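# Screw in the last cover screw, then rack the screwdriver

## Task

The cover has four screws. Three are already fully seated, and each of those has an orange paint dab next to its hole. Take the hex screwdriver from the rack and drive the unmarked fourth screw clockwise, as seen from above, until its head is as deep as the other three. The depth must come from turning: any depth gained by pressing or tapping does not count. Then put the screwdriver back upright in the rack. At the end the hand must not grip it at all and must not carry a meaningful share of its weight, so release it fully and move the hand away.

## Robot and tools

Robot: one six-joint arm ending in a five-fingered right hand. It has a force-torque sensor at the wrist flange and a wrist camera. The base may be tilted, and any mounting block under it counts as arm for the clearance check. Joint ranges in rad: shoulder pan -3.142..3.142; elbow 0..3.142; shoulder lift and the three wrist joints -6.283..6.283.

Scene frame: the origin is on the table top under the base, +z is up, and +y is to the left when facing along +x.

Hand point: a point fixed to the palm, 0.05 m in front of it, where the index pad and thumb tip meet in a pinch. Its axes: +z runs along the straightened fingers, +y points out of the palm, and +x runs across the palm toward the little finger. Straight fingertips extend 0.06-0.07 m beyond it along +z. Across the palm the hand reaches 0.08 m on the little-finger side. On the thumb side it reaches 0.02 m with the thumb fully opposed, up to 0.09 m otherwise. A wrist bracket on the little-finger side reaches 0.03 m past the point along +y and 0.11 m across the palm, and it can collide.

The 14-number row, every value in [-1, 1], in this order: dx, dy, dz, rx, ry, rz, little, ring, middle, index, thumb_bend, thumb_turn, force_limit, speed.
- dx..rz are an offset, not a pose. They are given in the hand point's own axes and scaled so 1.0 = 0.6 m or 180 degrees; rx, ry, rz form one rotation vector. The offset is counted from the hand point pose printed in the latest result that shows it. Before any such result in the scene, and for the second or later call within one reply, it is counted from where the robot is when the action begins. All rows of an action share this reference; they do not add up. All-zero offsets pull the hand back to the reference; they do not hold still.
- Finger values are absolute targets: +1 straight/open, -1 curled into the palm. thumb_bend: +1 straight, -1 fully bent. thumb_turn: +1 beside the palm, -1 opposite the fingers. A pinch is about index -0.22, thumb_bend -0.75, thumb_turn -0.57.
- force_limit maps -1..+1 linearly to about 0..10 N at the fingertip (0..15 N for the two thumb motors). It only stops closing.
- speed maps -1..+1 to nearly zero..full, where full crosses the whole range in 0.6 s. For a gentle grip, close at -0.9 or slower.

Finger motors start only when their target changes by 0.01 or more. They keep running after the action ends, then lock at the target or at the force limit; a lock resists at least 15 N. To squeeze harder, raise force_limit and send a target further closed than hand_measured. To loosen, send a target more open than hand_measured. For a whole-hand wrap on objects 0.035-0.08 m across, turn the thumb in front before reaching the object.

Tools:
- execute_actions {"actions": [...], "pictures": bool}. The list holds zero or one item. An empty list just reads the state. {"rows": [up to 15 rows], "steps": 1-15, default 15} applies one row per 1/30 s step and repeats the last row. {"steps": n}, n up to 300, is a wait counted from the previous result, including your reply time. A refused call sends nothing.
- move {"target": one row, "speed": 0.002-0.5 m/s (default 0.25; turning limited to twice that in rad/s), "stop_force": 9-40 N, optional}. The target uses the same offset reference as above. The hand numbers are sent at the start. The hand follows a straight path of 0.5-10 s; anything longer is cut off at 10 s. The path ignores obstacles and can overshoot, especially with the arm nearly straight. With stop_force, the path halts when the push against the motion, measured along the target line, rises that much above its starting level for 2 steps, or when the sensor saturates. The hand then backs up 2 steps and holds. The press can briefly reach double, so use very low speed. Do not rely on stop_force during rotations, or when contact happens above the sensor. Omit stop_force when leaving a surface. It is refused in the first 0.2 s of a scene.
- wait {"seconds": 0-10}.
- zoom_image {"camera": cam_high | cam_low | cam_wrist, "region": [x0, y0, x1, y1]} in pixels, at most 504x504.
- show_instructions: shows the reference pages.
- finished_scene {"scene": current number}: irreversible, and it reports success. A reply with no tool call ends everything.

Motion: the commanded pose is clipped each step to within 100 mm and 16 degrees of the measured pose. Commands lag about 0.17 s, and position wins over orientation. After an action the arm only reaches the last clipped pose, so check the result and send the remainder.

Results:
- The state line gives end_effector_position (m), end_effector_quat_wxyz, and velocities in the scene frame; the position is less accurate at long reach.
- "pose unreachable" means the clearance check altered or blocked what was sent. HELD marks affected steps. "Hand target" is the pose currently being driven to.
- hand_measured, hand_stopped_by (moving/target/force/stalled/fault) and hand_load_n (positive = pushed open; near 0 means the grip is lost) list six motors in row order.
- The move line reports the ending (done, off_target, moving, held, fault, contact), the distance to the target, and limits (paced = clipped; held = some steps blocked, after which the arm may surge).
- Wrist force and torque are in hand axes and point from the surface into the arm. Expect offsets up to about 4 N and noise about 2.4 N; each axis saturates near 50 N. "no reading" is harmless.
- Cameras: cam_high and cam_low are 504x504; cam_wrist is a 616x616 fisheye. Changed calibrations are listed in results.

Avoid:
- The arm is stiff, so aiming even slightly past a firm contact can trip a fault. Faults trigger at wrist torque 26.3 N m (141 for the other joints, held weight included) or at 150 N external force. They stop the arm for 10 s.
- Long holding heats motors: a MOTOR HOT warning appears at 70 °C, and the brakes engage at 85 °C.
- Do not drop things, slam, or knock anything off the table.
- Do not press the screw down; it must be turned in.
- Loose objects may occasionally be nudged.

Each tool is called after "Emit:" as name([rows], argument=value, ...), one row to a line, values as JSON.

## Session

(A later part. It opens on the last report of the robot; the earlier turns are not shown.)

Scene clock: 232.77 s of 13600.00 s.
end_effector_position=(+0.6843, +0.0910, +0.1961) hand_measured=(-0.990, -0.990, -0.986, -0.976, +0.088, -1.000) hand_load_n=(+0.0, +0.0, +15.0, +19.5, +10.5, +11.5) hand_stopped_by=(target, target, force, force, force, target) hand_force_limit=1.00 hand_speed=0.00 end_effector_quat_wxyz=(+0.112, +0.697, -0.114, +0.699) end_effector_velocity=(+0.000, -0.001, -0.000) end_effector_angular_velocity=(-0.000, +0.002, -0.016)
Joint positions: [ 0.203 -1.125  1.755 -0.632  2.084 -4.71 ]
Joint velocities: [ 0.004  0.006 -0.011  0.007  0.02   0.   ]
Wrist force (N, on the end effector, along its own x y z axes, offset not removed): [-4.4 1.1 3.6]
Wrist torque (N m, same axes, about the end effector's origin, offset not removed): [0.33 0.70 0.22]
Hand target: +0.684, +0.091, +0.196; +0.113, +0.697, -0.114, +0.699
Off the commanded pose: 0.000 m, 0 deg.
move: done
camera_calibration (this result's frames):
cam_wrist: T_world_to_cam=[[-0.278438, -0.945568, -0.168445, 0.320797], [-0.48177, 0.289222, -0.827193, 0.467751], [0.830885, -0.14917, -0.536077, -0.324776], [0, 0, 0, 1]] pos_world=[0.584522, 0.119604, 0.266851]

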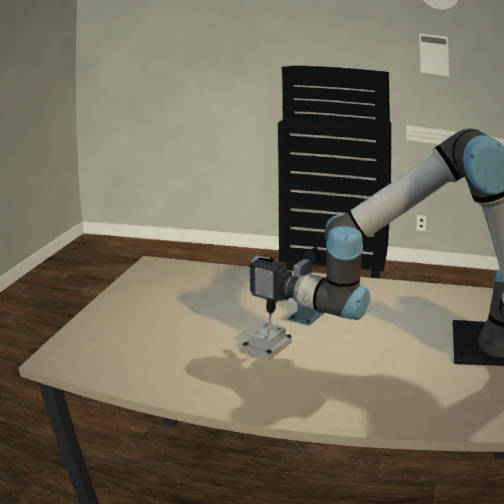

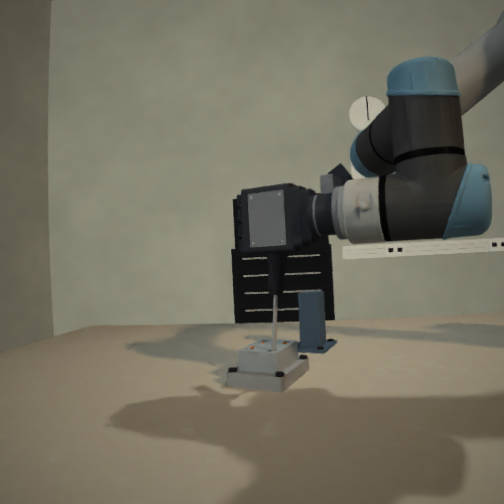

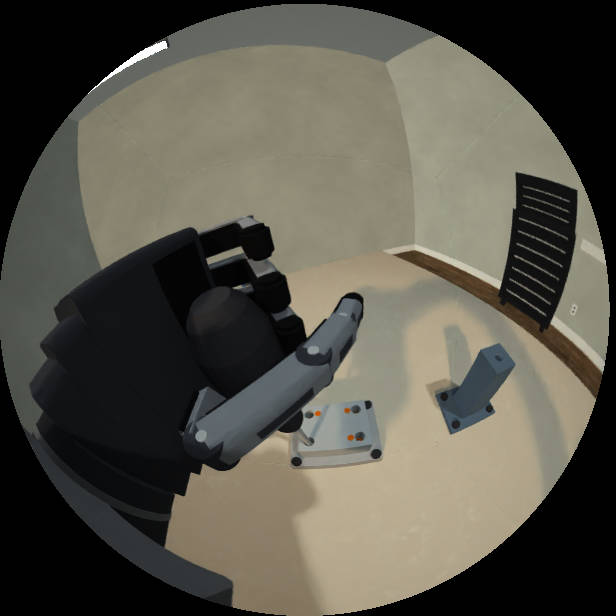

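Emit:
execute_actions([
  {"rows":[[0,0,0,0,0,0,0.2,0.2,0.2,0.2,0.6,-1,1,0.7]],"steps":13},
], pictures=false)

Emit:
move(target=[0,-0.0810,0.0172,0.3333,0,0,0.2,0.2,0.2,0.2,0.6,-1,1,0.5], speed=0.4)

Emit:
execute_actions([
  {"rows":[[0,0,0,0,0,0,-0.99,-0.99,-0.99,-0.99,0.6,-1,1,0.6]],"steps":15},
], pictures=false)

Emit:
execute_actions([
  {"rows":[[0,0,0,0,0,0,-0.99,-0.99,-0.99,-0.99,-0.96,-1,1,0.1]],"steps":15},
], pictures=false)

Emit:
move(target=[-0.0002,0.0235,-0.0358,-0.1667,0,0,-0.99,-0.99,-0.99,-0.99,-0.96,-1,1,0], speed=0.4)

Emit:
move(target=[-0.0002,0.0235,-0.0358,-0.1667,0,0,-0.99,-0.99,-0.99,-0.99,-0.96,-1,1,0], speed=0.4)

Emit:
execute_actions([
  {"rows":[[0,0,0,0,0,0,0.2,0.2,0.2,0.2,0.6,-1,1,0.7]],"steps":13},
], pictures=false)

Emit:
move(target=[0,-0.0810,0.0172,0.3333,0,0,0.2,0.2,0.2,0.2,0.6,-1,1,0.5], speed=0.4)

Emit:
execute_actions([
  {"rows":[[0,0,0,0,0,0,-0.99,-0.99,-0.99,-0.99,0.6,-1,1,0.6]],"steps":15},
], pictures=false)

Emit:
execute_actions([
  {"rows":[[0,0,0,0,0,0,-0.99,-0.99,-0.99,-0.99,-0.96,-1,1,0.1]],"steps":15},
], pictures=false)

Emit:
move(target=[-0.0002,0.0235,-0.0358,-0.1667,0,0,-0.99,-0.99,-0.99,-0.99,-0.96,-1,1,0], speed=0.4)

Emit:
move(target=[-0.0002,0.0235,-0.0358,-0.1667,0,0,-0.99,-0.99,-0.99,-0.99,-0.96,-1,1,0], speed=0.4)

Emit:
zoom_image(camera="cam_low", region=[250,260,300,360])

Scene clock: 235.97 s of 13600.00 s.
end_effector_position=(+0.6844, +0.0911, +0.1961) hand_measured=(-0.056, -0.056, -0.052, -0.046, +0.600, -1.000) hand_load_n=(+0.0, +0.5, +0.5, +0.5, +0.0, +0.0) hand_stopped_by=(moving, moving, moving, moving, moving, target) hand_force_limit=1.00 hand_speed=0.70 end_effector_quat_wxyz=(+0.112, +0.697, -0.114, +0.699) end_effector_velocity=(+0.000, -0.001, +0.000) end_effector_angular_velocity=(-0.002, +0.001, +0.000)
Joint positions: [ 0.203 -1.125  1.755 -0.632  2.084 -4.709]
Joint velocities: [-0.002 -0.001  0.001 -0.    -0.002 -0.002]
Wrist force (N, on the end effector, along its own x y z axes, offset not removed): [1.1 1.9 1.3]
Wrist torque (N m, same axes, about the end effector's origin, offset not removed): [0.29 -0.17 0.11]
Hand target: +0.684, +0.091, +0.196; +0.112, +0.697, -0.114, +0.699
Off the commanded pose: 0.000 m, 0 deg.
Steps of this call (steps 1 to 83: nothing new was sent; steps 84 to 96: all 13 steps of this action). Readings (end_effector_position | what the end effector reports):
84: (+0.6844, +0.0909, +0.1961) | hand_measured=(-0.990, -0.990, -0.986, -0.976, +0.088, -1.000) hand_load_n=(+0.0, +0.0, +15.0, +19.5, +10.5, +11.5) hand_stopped_by=(moving, moving, moving, moving, moving, target) hand_force_limit=1.00 hand_speed=0.70
85: (+0.6844, +0.0909, +0.1961) | hand_measured=(-0.990, -0.990, -0.986, -0.976, +0.088, -1.000) hand_load_n=(+0.0, +0.0, +15.0, +19.5, +10.5, +11.5) hand_stopped_by=(moving, moving, moving, moving, moving, target) hand_force_limit=1.00 hand_speed=0.70
87: (+0.6845, +0.0911, +0.1961) | hand_measured=(-0.906, -0.906, -0.904, -0.896, +0.136, -1.000) hand_load_n=(+0.0, +0.0, -6.0, +0.0, +3.0, +2.0) hand_stopped_by=(moving, moving, moving, moving, moving, target) hand_force_limit=1.00 hand_speed=0.70
91: (+0.6844, +0.0912, +0.1961) | hand_measured=(-0.528, -0.528, -0.524, -0.518, +0.374, -1.000) hand_load_n=(+0.0, +0.5, +0.5, +0.5, +0.0, +0.0) hand_stopped_by=(moving, moving, moving, moving, moving, target) hand_force_limit=1.00 hand_speed=0.70
96: the state above

Scene clock: 238.30 s of 13600.00 s.
end_effector_position=(+0.7091, +0.1336, +0.1961) hand_measured=(+0.200, +0.200, +0.200, +0.200, +0.600, -1.000) hand_load_n=(+0.0, +0.0, +0.0, +0.0, +0.0, +0.0) hand_stopped_by=(target, target, target, target, target, target) hand_force_limit=1.00 hand_speed=0.50 end_effector_quat_wxyz=(-0.251, +0.661, +0.250, +0.662) end_effector_velocity=(+0.001, +0.001, +0.000) end_effector_angular_velocity=(+0.000, +0.002, +0.018)
Joint positions: [-0.244 -1.198  1.868 -0.677  0.592 -4.707]
Joint velocities: [-0.004  0.006 -0.01   0.006 -0.023 -0.   ]
Wrist force (N, on the end effector, along its own x y z axes, offset not removed): [0.2 2.6 2.4]
Wrist torque (N m, same axes, about the end effector's origin, offset not removed): [0.40 0.06 0.10]
Hand target: +0.709, +0.134, +0.196; -0.251, +0.660, +0.251, +0.662
Off the commanded pose: 0.000 m, 0 deg.
move: done
camera_calibration (this result's frames):
cam_wrist: T_world_to_cam=[[0.678375, -0.715674, -0.166184, -0.341583], [-0.490527, -0.272781, -0.827632, 0.548756], [0.546983, 0.642963, -0.536105, -0.243493], [0, 0, 0, 1]] pos_world=[0.634088, 0.0617845, 0.266864]

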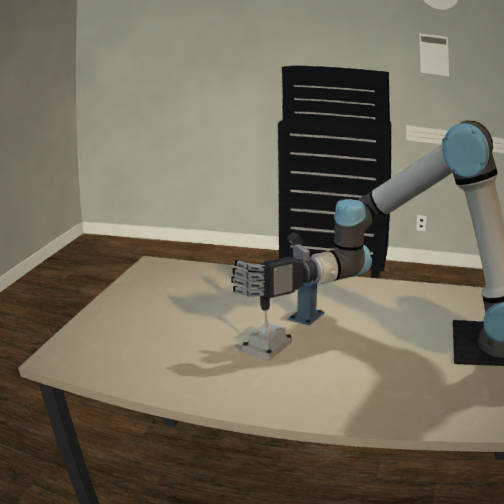

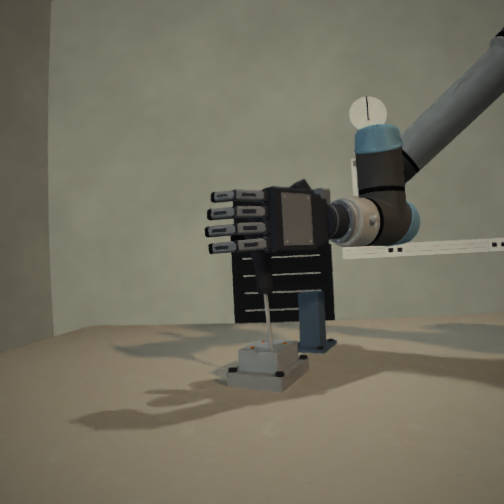

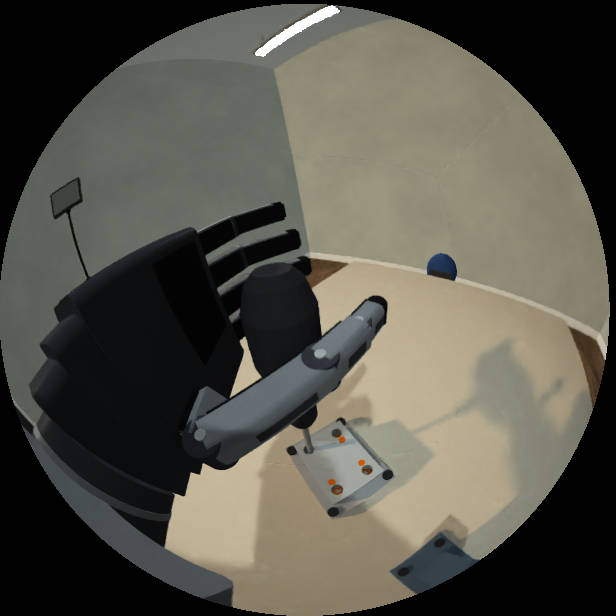

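Scene clock: 238.80 s of 13600.00 s.
end_effector_position=(+0.7092, +0.1335, +0.1962) hand_measured=(-0.858, -0.858, -0.858, -0.858, +0.600, -1.000) hand_load_n=(+0.0, +0.0, +0.0, +0.0, +0.0, +0.0) hand_stopped_by=(moving, moving, moving, moving, target, target) hand_force_limit=1.00 hand_speed=0.60 end_effector_quat_wxyz=(-0.251, +0.661, +0.250, +0.662) end_effector_velocity=(-0.000, -0.000, +0.000) end_effector_angular_velocity=(-0.000, -0.001, -0.000)
Joint positions: [-0.244 -1.198  1.868 -0.677  0.592 -4.707]
Joint velocities: [-0. -0.  0. -0. -0. -0.]
Wrist force (N, on the end effector, along its own x y z axes, offset not removed): [-0.2 2.5 1.2]
Wrist torque (N m, same axes, about the end effector's origin, offset not removed): [0.37 0.03 0.06]
Hand target: +0.709, +0.134, +0.196; -0.251, +0.661, +0.250, +0.662
Off the commanded pose: 0.000 m, 0 deg.
Steps of this call (steps 1 to 15: all 15 steps of this action). Readings (end_effector_position | what the end effector reports):
1: (+0.7091, +0.1337, +0.1961) | hand_measured=(+0.200, +0.200, +0.200, +0.200, +0.600, -1.000) hand_load_n=(+0.0, +0.0, +0.0, +0.0, +0.0, +0.0) hand_stopped_by=(moving, moving, moving, moving, target, target) hand_force_limit=1.00 hand_speed=0.60
2: (+0.7091, +0.1337, +0.1961) | hand_measured=(+0.200, +0.200, +0.200, +0.200, +0.600, -1.000) hand_load_n=(+0.0, +0.0, +0.0, +0.0, +0.0, +0.0) hand_stopped_by=(moving, moving, moving, moving, target, target) hand_force_limit=1.00 hand_speed=0.60
4: (+0.7091, +0.1337, +0.1961) | hand_measured=(+0.120, +0.120, +0.120, +0.120, +0.600, -1.000) hand_load_n=(+0.0, -0.5, -0.5, -0.5, +0.0, +0.0) hand_stopped_by=(moving, moving, moving, moving, target, target) hand_force_limit=1.00 hand_speed=0.60
8: (+0.7091, +0.1336, +0.1961) | hand_measured=(-0.236, -0.236, -0.236, -0.236, +0.600, -1.000) hand_load_n=(+0.0, -0.5, -0.5, -0.5, +0.0, +0.0) hand_stopped_by=(moving, moving, moving, moving, target, target) hand_force_limit=1.00 hand_speed=0.60
15: the state above

Scene clock: 239.30 s of 13600.00 s.
end_effector_position=(+0.7092, +0.1335, +0.1962) hand_measured=(-0.990, -0.990, -0.986, -0.982, +0.156, -1.000) hand_load_n=(+0.0, +0.0, +13.5, +14.5, +12.5, +3.0) hand_stopped_by=(target, target, force, force, moving, target) hand_force_limit=1.00 hand_speed=0.10 end_effector_quat_wxyz=(-0.251, +0.661, +0.250, +0.662) end_effector_velocity=(-0.000, +0.000, -0.000) end_effector_angular_velocity=(+0.000, +0.001, +0.001)
Joint positions: [-0.244 -1.198  1.868 -0.677  0.592 -4.707]
Joint velocities: [ 0.     0.     0.     0.    -0.001 -0.   ]
Wrist force (N, on the end effector, along its own x y z axes, offset not removed): [2.4 2.2 -0.4]
Wrist torque (N m, same axes, about the end effector's origin, offset not removed): [0.33 -0.22 -0.09]
Hand target: +0.709, +0.134, +0.196; -0.251, +0.661, +0.250, +0.662
Off the commanded pose: 0.000 m, 0 deg.
Steps of this call (steps 1 to 15: all 15 steps of this action). Readings (end_effector_position | what the end effector reports):
1: (+0.7092, +0.1335, +0.1962) | hand_measured=(-0.946, -0.946, -0.946, -0.946, +0.600, -1.000) hand_load_n=(+0.0, +0.0, +0.0, +2.0, +0.0, +0.0) hand_stopped_by=(moving, moving, moving, moving, moving, target) hand_force_limit=1.00 hand_speed=0.10
2: (+0.7092, +0.1335, +0.1962) | hand_measured=(-0.986, -0.986, -0.984, -0.982, +0.600, -1.000) hand_load_n=(+0.0, +0.0, +9.5, +11.5, +1.0, +0.5) hand_stopped_by=(moving, moving, moving, force, moving, target) hand_force_limit=1.00 hand_speed=0.10
4: (+0.7092, +0.1335, +0.1962) | hand_measured=(-0.990, -0.990, -0.986, -0.982, +0.568, -1.000) hand_load_n=(+0.0, +0.0, +10.0, +10.0, +2.5, +1.0) hand_stopped_by=(moving, moving, force, force, moving, target) hand_force_limit=1.00 hand_speed=0.10
8: (+0.7092, +0.1335, +0.1962) | hand_measured=(-0.990, -0.990, -0.986, -0.982, +0.420, -1.000) hand_load_n=(+0.0, +0.0, +9.5, +10.0, +7.5, +2.0) hand_stopped_by=(target, target, force, force, moving, target) hand_force_limit=1.00 hand_speed=0.10
15: the state above

Scene clock: 240.93 s of 13600.00 s.
end_effector_position=(+0.7025, +0.1089, +0.1961) hand_measured=(-0.990, -0.990, -0.986, -0.980, +0.094, -1.000) hand_load_n=(+0.0, +0.0, +14.5, +19.0, +12.0, +7.5) hand_stopped_by=(target, target, force, force, force, target) hand_force_limit=1.00 hand_speed=0.00 end_effector_quat_wxyz=(-0.072, +0.703, +0.071, +0.704) end_effector_velocity=(+0.001, -0.000, +0.001) end_effector_angular_velocity=(-0.001, -0.001, -0.015)
Joint positions: [-0.026 -1.241  1.931 -0.694  1.332 -4.709]
Joint velocities: [ 0.008  0.003 -0.005  0.001  0.023 -0.001]
Wrist force (N, on the end effector, along its own x y z axes, offset not removed): [4.2 1.0 1.0]
Wrist torque (N m, same axes, about the end effector's origin, offset not removed): [0.21 0.09 0.20]
Hand target: +0.703, +0.109, +0.196; -0.071, +0.703, +0.070, +0.704
Off the commanded pose: 0.000 m, 0 deg.
move: done
camera_calibration (this result's frames):
cam_wrist: T_world_to_cam=[[0.231435, -0.958331, -0.167447, -0.014183], [-0.561166, 0.00909327, -0.827653, 0.557687], [0.794689, 0.285514, -0.535679, -0.359153], [0, 0, 0, 1]] pos_world=[0.601653, 0.0838799, 0.266806]

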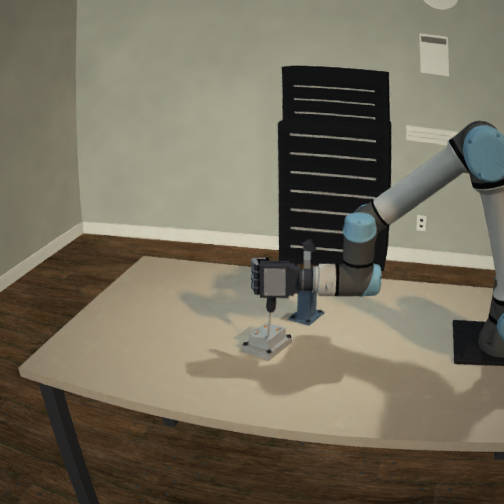

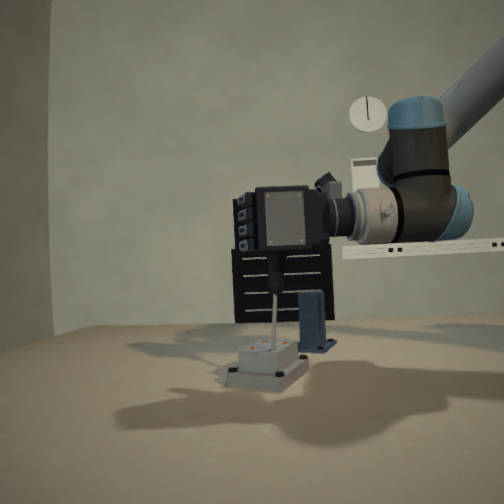

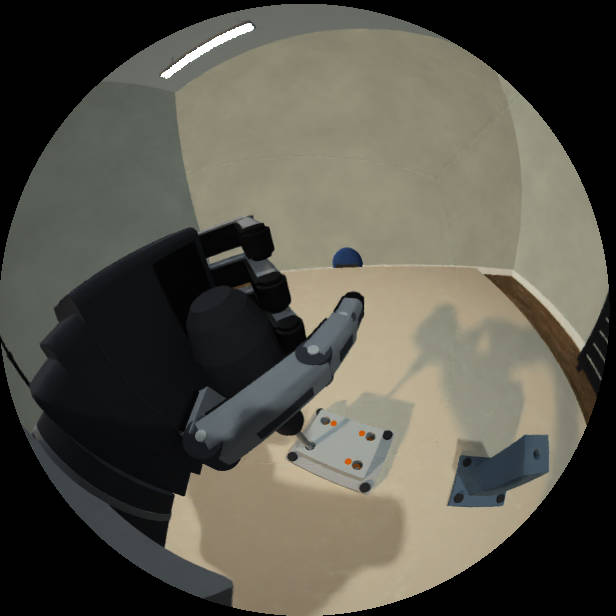

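Scene clock: 242.30 s of 13600.00 s.
end_effector_position=(+0.6843, +0.0909, +0.1959) hand_measured=(-0.990, -0.990, -0.986, -0.978, +0.094, -1.000) hand_load_n=(+0.0, +0.0, +14.5, +20.0, +10.5, +11.5) hand_stopped_by=(target, target, force, force, force, target) hand_force_limit=1.00 hand_speed=0.00 end_effector_quat_wxyz=(+0.112, +0.697, -0.113, +0.699) end_effector_velocity=(+0.001, -0.001, +0.000) end_effector_angular_velocity=(-0.000, +0.001, -0.017)
Joint positions: [ 0.202 -1.126  1.756 -0.633  2.082 -4.71 ]
Joint velocities: [ 0.004  0.007 -0.012  0.007  0.021 -0.   ]
Wrist force (N, on the end effector, along its own x y z axes, offset not removed): [-3.0 -1.1 4.3]
Wrist torque (N m, same axes, about the end effector's origin, offset not removed): [-0.02 0.52 0.33]
Hand target: +0.684, +0.091, +0.196; +0.112, +0.697, -0.114, +0.699
Off the commanded pose: 0.000 m, 0 deg.
move: done
camera_calibration (this result's frames):
cam_wrist: T_world_to_cam=[[-0.276882, -0.946011, -0.16852, 0.319669], [-0.4821, 0.288469, -0.827264, 0.46792], [0.831214, -0.147811, -0.535944, -0.325279], [0, 0, 0, 1]] pos_world=[0.584471, 0.11935, 0.266632]

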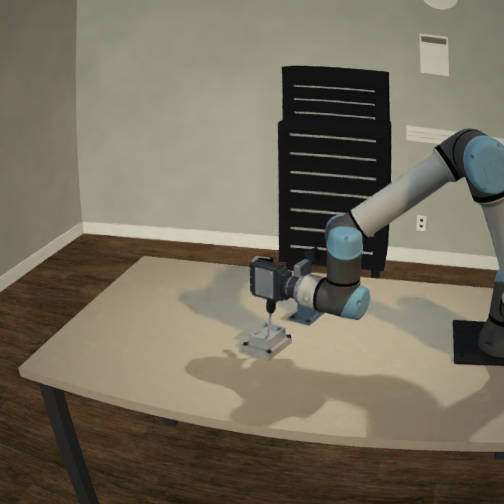

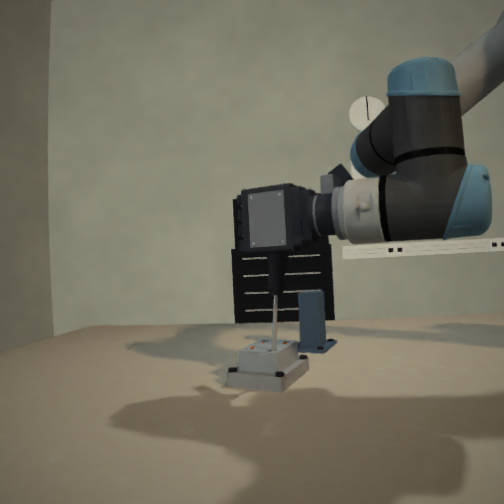

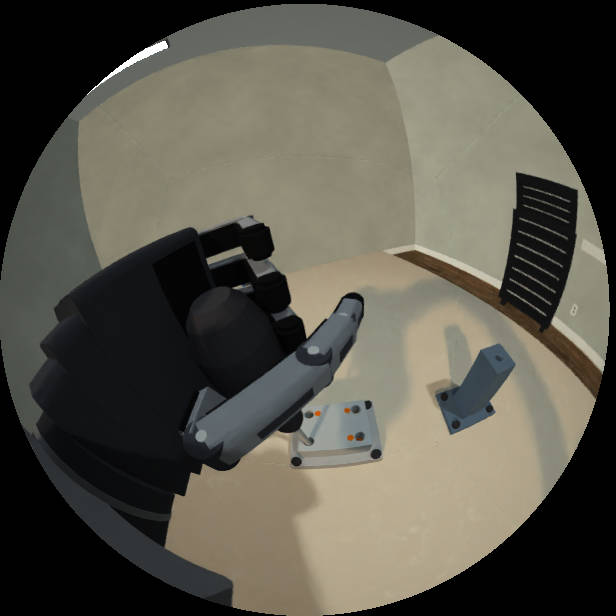

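Scene clock: 242.73 s of 13600.00 s.
end_effector_position=(+0.6844, +0.0910, +0.1959) hand_measured=(-0.056, -0.056, -0.052, -0.046, +0.600, -1.000) hand_load_n=(+0.0, +0.5, +0.5, +0.5, +0.0, +0.0) hand_stopped_by=(moving, moving, moving, moving, moving, target) hand_force_limit=1.00 hand_speed=0.70 end_effector_quat_wxyz=(+0.112, +0.697, -0.113, +0.699) end_effector_velocity=(-0.000, +0.000, +0.000) end_effector_angular_velocity=(+0.000, -0.001, +0.001)
Joint positions: [ 0.202 -1.126  1.756 -0.633  2.082 -4.71 ]
Joint velocities: [ 0.    -0.001  0.001 -0.001 -0.001 -0.   ]
Wrist force (N, on the end effector, along its own x y z axes, offset not removed): [0.8 1.4 1.5]
Wrist torque (N m, same axes, about the end effector's origin, offset not removed): [0.14 -0.20 0.00]
Hand target: +0.684, +0.091, +0.196; +0.112, +0.697, -0.113, +0.699
Off the commanded pose: 0.000 m, 0 deg.
Steps of this call (steps 1 to 13: all 13 steps of this action). Readings (end_effector_position | what the end effector reports):
1: (+0.6843, +0.0909, +0.1959) | hand_measured=(-0.990, -0.990, -0.986, -0.978, +0.094, -1.000) hand_load_n=(+0.0, +0.0, +14.5, +19.5, +10.5, +11.5) hand_stopped_by=(moving, moving, moving, moving, moving, target) hand_force_limit=1.00 hand_speed=0.70
2: (+0.6844, +0.0909, +0.1959) | hand_measured=(-0.990, -0.990, -0.986, -0.978, +0.094, -1.000) hand_load_n=(+0.0, +0.0, +14.5, +19.5, +10.5, +11.5) hand_stopped_by=(moving, moving, moving, moving, moving, target) hand_force_limit=1.00 hand_speed=0.70
4: (+0.6843, +0.0909, +0.1959) | hand_measured=(-0.906, -0.906, -0.904, -0.896, +0.142, -1.000) hand_load_n=(+0.0, +0.0, -5.5, +0.0, +3.0, +2.0) hand_stopped_by=(moving, moving, moving, moving, moving, target) hand_force_limit=1.00 hand_speed=0.70
8: (+0.6844, +0.0910, +0.1959) | hand_measured=(-0.528, -0.528, -0.524, -0.520, +0.378, -1.000) hand_load_n=(+0.0, +0.5, +0.5, +0.5, +0.0, +0.0) hand_stopped_by=(moving, moving, moving, moving, moving, target) hand_force_limit=1.00 hand_speed=0.70
13: the state above

Scene clock: 245.07 s of 13600.00 s.
end_effector_position=(+0.7090, +0.1337, +0.1959) hand_measured=(+0.200, +0.200, +0.200, +0.200, +0.600, -1.000) hand_load_n=(+0.0, +0.0, +0.0, +0.0, +0.0, +0.0) hand_stopped_by=(target, target, target, target, target, target) hand_force_limit=1.00 hand_speed=0.50 end_effector_quat_wxyz=(-0.251, +0.660, +0.251, +0.662) end_effector_velocity=(+0.001, +0.001, -0.000) end_effector_angular_velocity=(+0.000, +0.001, +0.016)
Joint positions: [-0.244 -1.197  1.868 -0.677  0.59  -4.706]
Joint velocities: [-0.004  0.006 -0.01   0.005 -0.02   0.   ]
Wrist force (N, on the end effector, along its own x y z axes, offset not removed): [0.4 2.1 0.8]
Wrist torque (N m, same axes, about the end effector's origin, offset not removed): [0.25 -0.13 0.14]
Hand target: +0.709, +0.134, +0.196; -0.252, +0.660, +0.252, +0.662
Off the commanded pose: 0.000 m, 0 deg.
move: done
camera_calibration (this result's frames):
cam_wrist: T_world_to_cam=[[0.679656, -0.714483, -0.166078, -0.342629], [-0.489891, -0.273608, -0.827735, 0.548262], [0.545963, 0.643935, -0.535978, -0.243011], [0, 0, 0, 1]] pos_world=[0.634133, 0.0616894, 0.266664]

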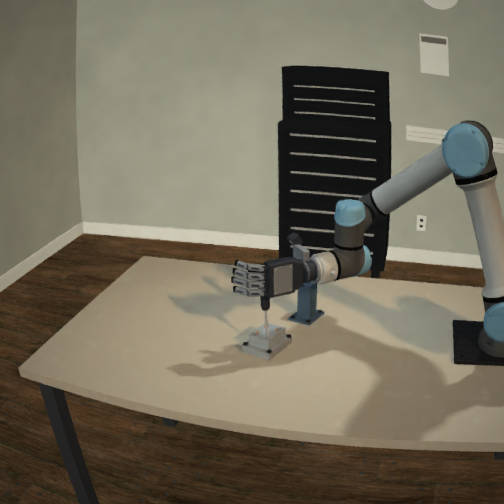

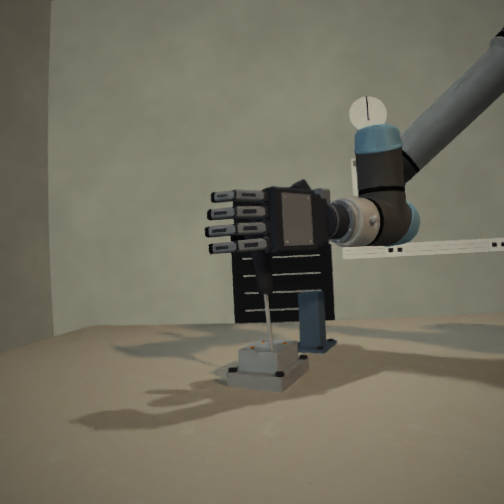

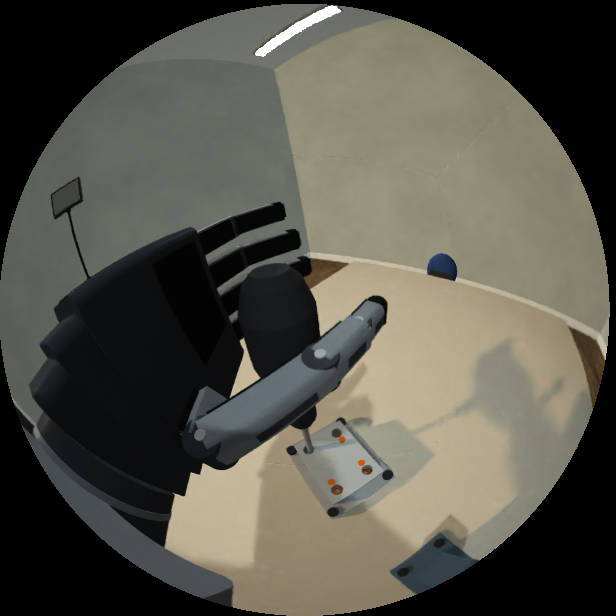

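Scene clock: 245.57 s of 13600.00 s.
end_effector_position=(+0.7091, +0.1336, +0.1960) hand_measured=(-0.858, -0.858, -0.858, -0.858, +0.600, -1.000) hand_load_n=(+0.0, +0.0, +0.0, +0.0, +0.0, +0.0) hand_stopped_by=(moving, moving, moving, moving, target, target) hand_force_limit=1.00 hand_speed=0.60 end_effector_quat_wxyz=(-0.251, +0.660, +0.251, +0.662) end_effector_velocity=(+0.000, -0.001, -0.000) end_effector_angular_velocity=(+0.000, +0.001, -0.005)
Joint positions: [-0.245 -1.197  1.868 -0.677  0.59  -4.706]
Joint velocities: [ 0.001 -0.001  0.002 -0.     0.006  0.   ]
Wrist force (N, on the end effector, along its own x y z axes, offset not removed): [-0.1 1.1 0.4]
Wrist torque (N m, same axes, about the end effector's origin, offset not removed): [0.23 0.11 0.09]
Hand target: +0.709, +0.134, +0.196; -0.251, +0.660, +0.251, +0.662
Off the commanded pose: 0.000 m, 0 deg.
Steps of this call (steps 1 to 15: all 15 steps of this action). Readings (end_effector_position | what the end effector reports):
1: (+0.7090, +0.1337, +0.1959) | hand_measured=(+0.200, +0.200, +0.200, +0.200, +0.600, -1.000) hand_load_n=(+0.0, +0.0, +0.0, +0.0, +0.0, +0.0) hand_stopped_by=(moving, moving, moving, moving, target, target) hand_force_limit=1.00 hand_speed=0.60
2: (+0.7090, +0.1337, +0.1959) | hand_measured=(+0.200, +0.200, +0.200, +0.200, +0.600, -1.000) hand_load_n=(+0.0, +0.0, +0.0, +0.0, +0.0, +0.0) hand_stopped_by=(moving, moving, moving, moving, target, target) hand_force_limit=1.00 hand_speed=0.60
4: (+0.7090, +0.1337, +0.1959) | hand_measured=(+0.120, +0.120, +0.120, +0.120, +0.600, -1.000) hand_load_n=(+0.0, -0.5, -0.5, -0.5, +0.0, +0.0) hand_stopped_by=(moving, moving, moving, moving, target, target) hand_force_limit=1.00 hand_speed=0.60
8: (+0.7091, +0.1336, +0.1959) | hand_measured=(-0.236, -0.236, -0.236, -0.236, +0.600, -1.000) hand_load_n=(+0.0, -0.5, -0.5, -0.5, +0.0, +0.0) hand_stopped_by=(moving, moving, moving, moving, target, target) hand_force_limit=1.00 hand_speed=0.60
15: the state above

Scene clock: 246.07 s of 13600.00 s.
end_effector_position=(+0.7091, +0.1336, +0.1960) hand_measured=(-0.990, -0.990, -0.986, -0.982, +0.156, -1.000) hand_load_n=(+0.0, +0.0, +13.0, +14.0, +13.0, +3.0) hand_stopped_by=(target, target, force, force, moving, target) hand_force_limit=1.00 hand_speed=0.10 end_effector_quat_wxyz=(-0.251, +0.660, +0.251, +0.662) end_effector_velocity=(+0.000, -0.001, -0.000) end_effector_angular_velocity=(+0.000, +0.001, -0.002)
Joint positions: [-0.245 -1.197  1.868 -0.677  0.59  -4.706]
Joint velocities: [-0.001 -0.     0.001  0.001  0.002 -0.   ]
Wrist force (N, on the end effector, along its own x y z axes, offset not removed): [2.4 2.9 0.6]
Wrist torque (N m, same axes, about the end effector's origin, offset not removed): [0.42 -0.26 -0.10]
Hand target: +0.709, +0.134, +0.196; -0.251, +0.660, +0.251, +0.662
Off the commanded pose: 0.000 m, 0 deg.
Steps of this call (steps 1 to 15: all 15 steps of this action). Readings (end_effector_position | what the end effector reports):
1: (+0.7091, +0.1336, +0.1960) | hand_measured=(-0.946, -0.946, -0.946, -0.946, +0.600, -1.000) hand_load_n=(+0.0, +0.0, +0.5, +2.5, +0.0, +0.0) hand_stopped_by=(moving, moving, moving, moving, moving, target) hand_force_limit=1.00 hand_speed=0.10
2: (+0.7091, +0.1336, +0.1960) | hand_measured=(-0.986, -0.986, -0.984, -0.984, +0.600, -1.000) hand_load_n=(+0.0, +0.0, +9.5, +11.5, +1.0, +0.5) hand_stopped_by=(moving, moving, moving, force, moving, target) hand_force_limit=1.00 hand_speed=0.10
4: (+0.7091, +0.1336, +0.1960) | hand_measured=(-0.990, -0.990, -0.986, -0.982, +0.568, -1.000) hand_load_n=(+0.0, +0.0, +10.0, +10.5, +2.5, +0.5) hand_stopped_by=(moving, moving, force, force, moving, target) hand_force_limit=1.00 hand_speed=0.10
8: (+0.7091, +0.1336, +0.1960) | hand_measured=(-0.990, -0.990, -0.986, -0.982, +0.418, -1.000) hand_load_n=(+0.0, +0.0, +10.0, +11.0, +7.0, +2.0) hand_stopped_by=(target, target, force, force, moving, target) hand_force_limit=1.00 hand_speed=0.10
15: the state above

Scene clock: 247.73 s of 13600.00 s.
end_effector_position=(+0.7024, +0.1089, +0.1959) hand_measured=(-0.990, -0.990, -0.986, -0.980, +0.070, -1.000) hand_load_n=(+0.0, +0.0, +15.5, +19.5, +12.5, +7.0) hand_stopped_by=(target, target, force, force, force, target) hand_force_limit=1.00 hand_speed=0.00 end_effector_quat_wxyz=(-0.073, +0.703, +0.072, +0.704) end_effector_velocity=(+0.000, -0.000, -0.001) end_effector_angular_velocity=(-0.000, +0.002, -0.015)
Joint positions: [-0.027 -1.241  1.932 -0.695  1.329 -4.709]
Joint velocities: [ 0.009  0.003 -0.005  0.003  0.024 -0.001]
Wrist force (N, on the end effector, along its own x y z axes, offset not removed): [5.7 1.9 2.9]
Wrist torque (N m, same axes, about the end effector's origin, offset not removed): [0.26 -0.16 0.28]
Hand target: +0.703, +0.109, +0.196; -0.072, +0.703, +0.071, +0.704
Off the commanded pose: 0.000 m, 0 deg.
move: done
camera_calibration (this result's frames):
cam_wrist: T_world_to_cam=[[0.233131, -0.957923, -0.167432, -0.0154247], [-0.561027, 0.00814267, -0.827758, 0.557545], [0.794291, 0.28691, -0.535522, -0.359144], [0, 0, 0, 1]] pos_world=[0.601659, 0.0837264, 0.266601]

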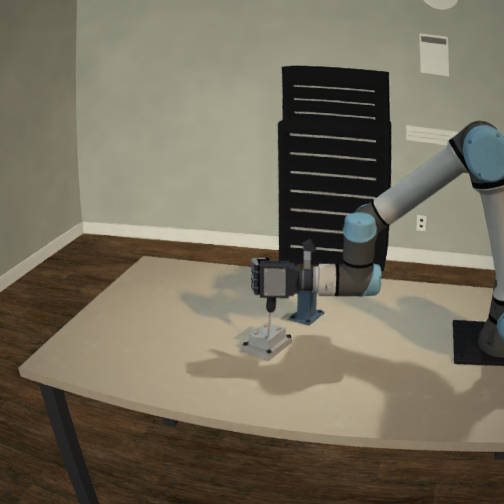

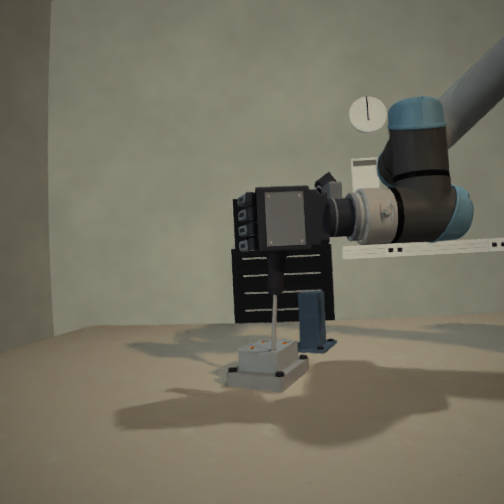

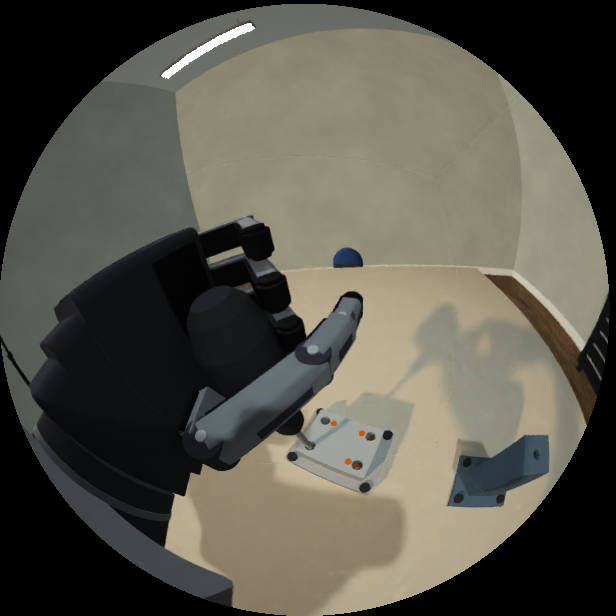

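Scene clock: 249.10 s of 13600.00 s.
end_effector_position=(+0.6843, +0.0909, +0.1957) hand_measured=(-0.990, -0.990, -0.986, -0.978, +0.070, -1.000) hand_load_n=(+0.0, +0.0, +15.5, +19.5, +11.0, +11.5) hand_stopped_by=(target, target, force, force, force, target) hand_force_limit=1.00 hand_speed=0.00 end_effector_quat_wxyz=(+0.111, +0.697, -0.112, +0.699) end_effector_velocity=(+0.001, -0.000, -0.000) end_effector_angular_velocity=(-0.000, +0.001, -0.014)
Joint positions: [ 0.202 -1.126  1.758 -0.634  2.08  -4.71 ]
Joint velocities: [ 0.004  0.007 -0.011  0.006  0.019  0.   ]
Wrist force (N, on the end effector, along its own x y z axes, offset not removed): [-2.3 0.6 3.6]
Wrist torque (N m, same axes, about the end effector's origin, offset not removed): [0.30 0.56 0.22]
Hand target: +0.684, +0.091, +0.196; +0.112, +0.697, -0.113, +0.699
Off the commanded pose: 0.000 m, 0 deg.
move: done
camera_calibration (this result's frames):
cam_wrist: T_world_to_cam=[[-0.275206, -0.946485, -0.168606, 0.318545], [-0.482445, 0.287661, -0.827344, 0.468093], [0.83157, -0.146347, -0.535793, -0.325794], [0, 0, 0, 1]] pos_world=[0.584415, 0.119167, 0.266424]

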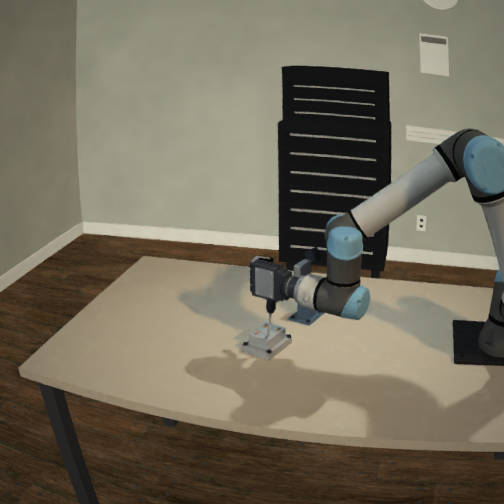

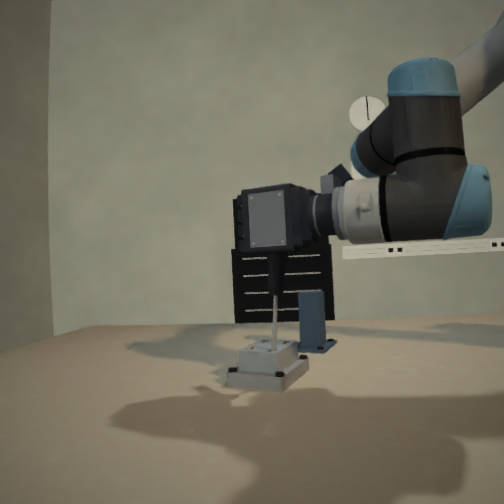

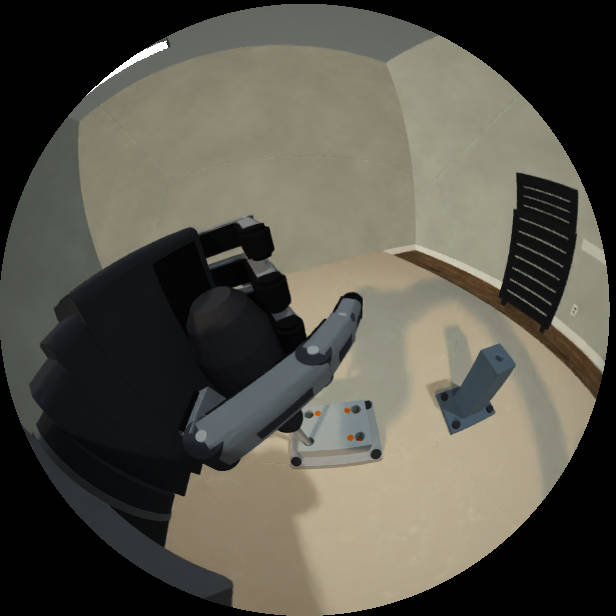

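Region (250, 260, 300, 360) of cam_low's 504x504 image, scaled by 5.040, with more detail than that image has.

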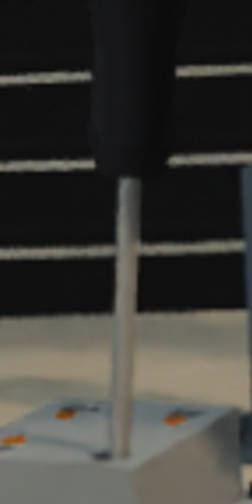

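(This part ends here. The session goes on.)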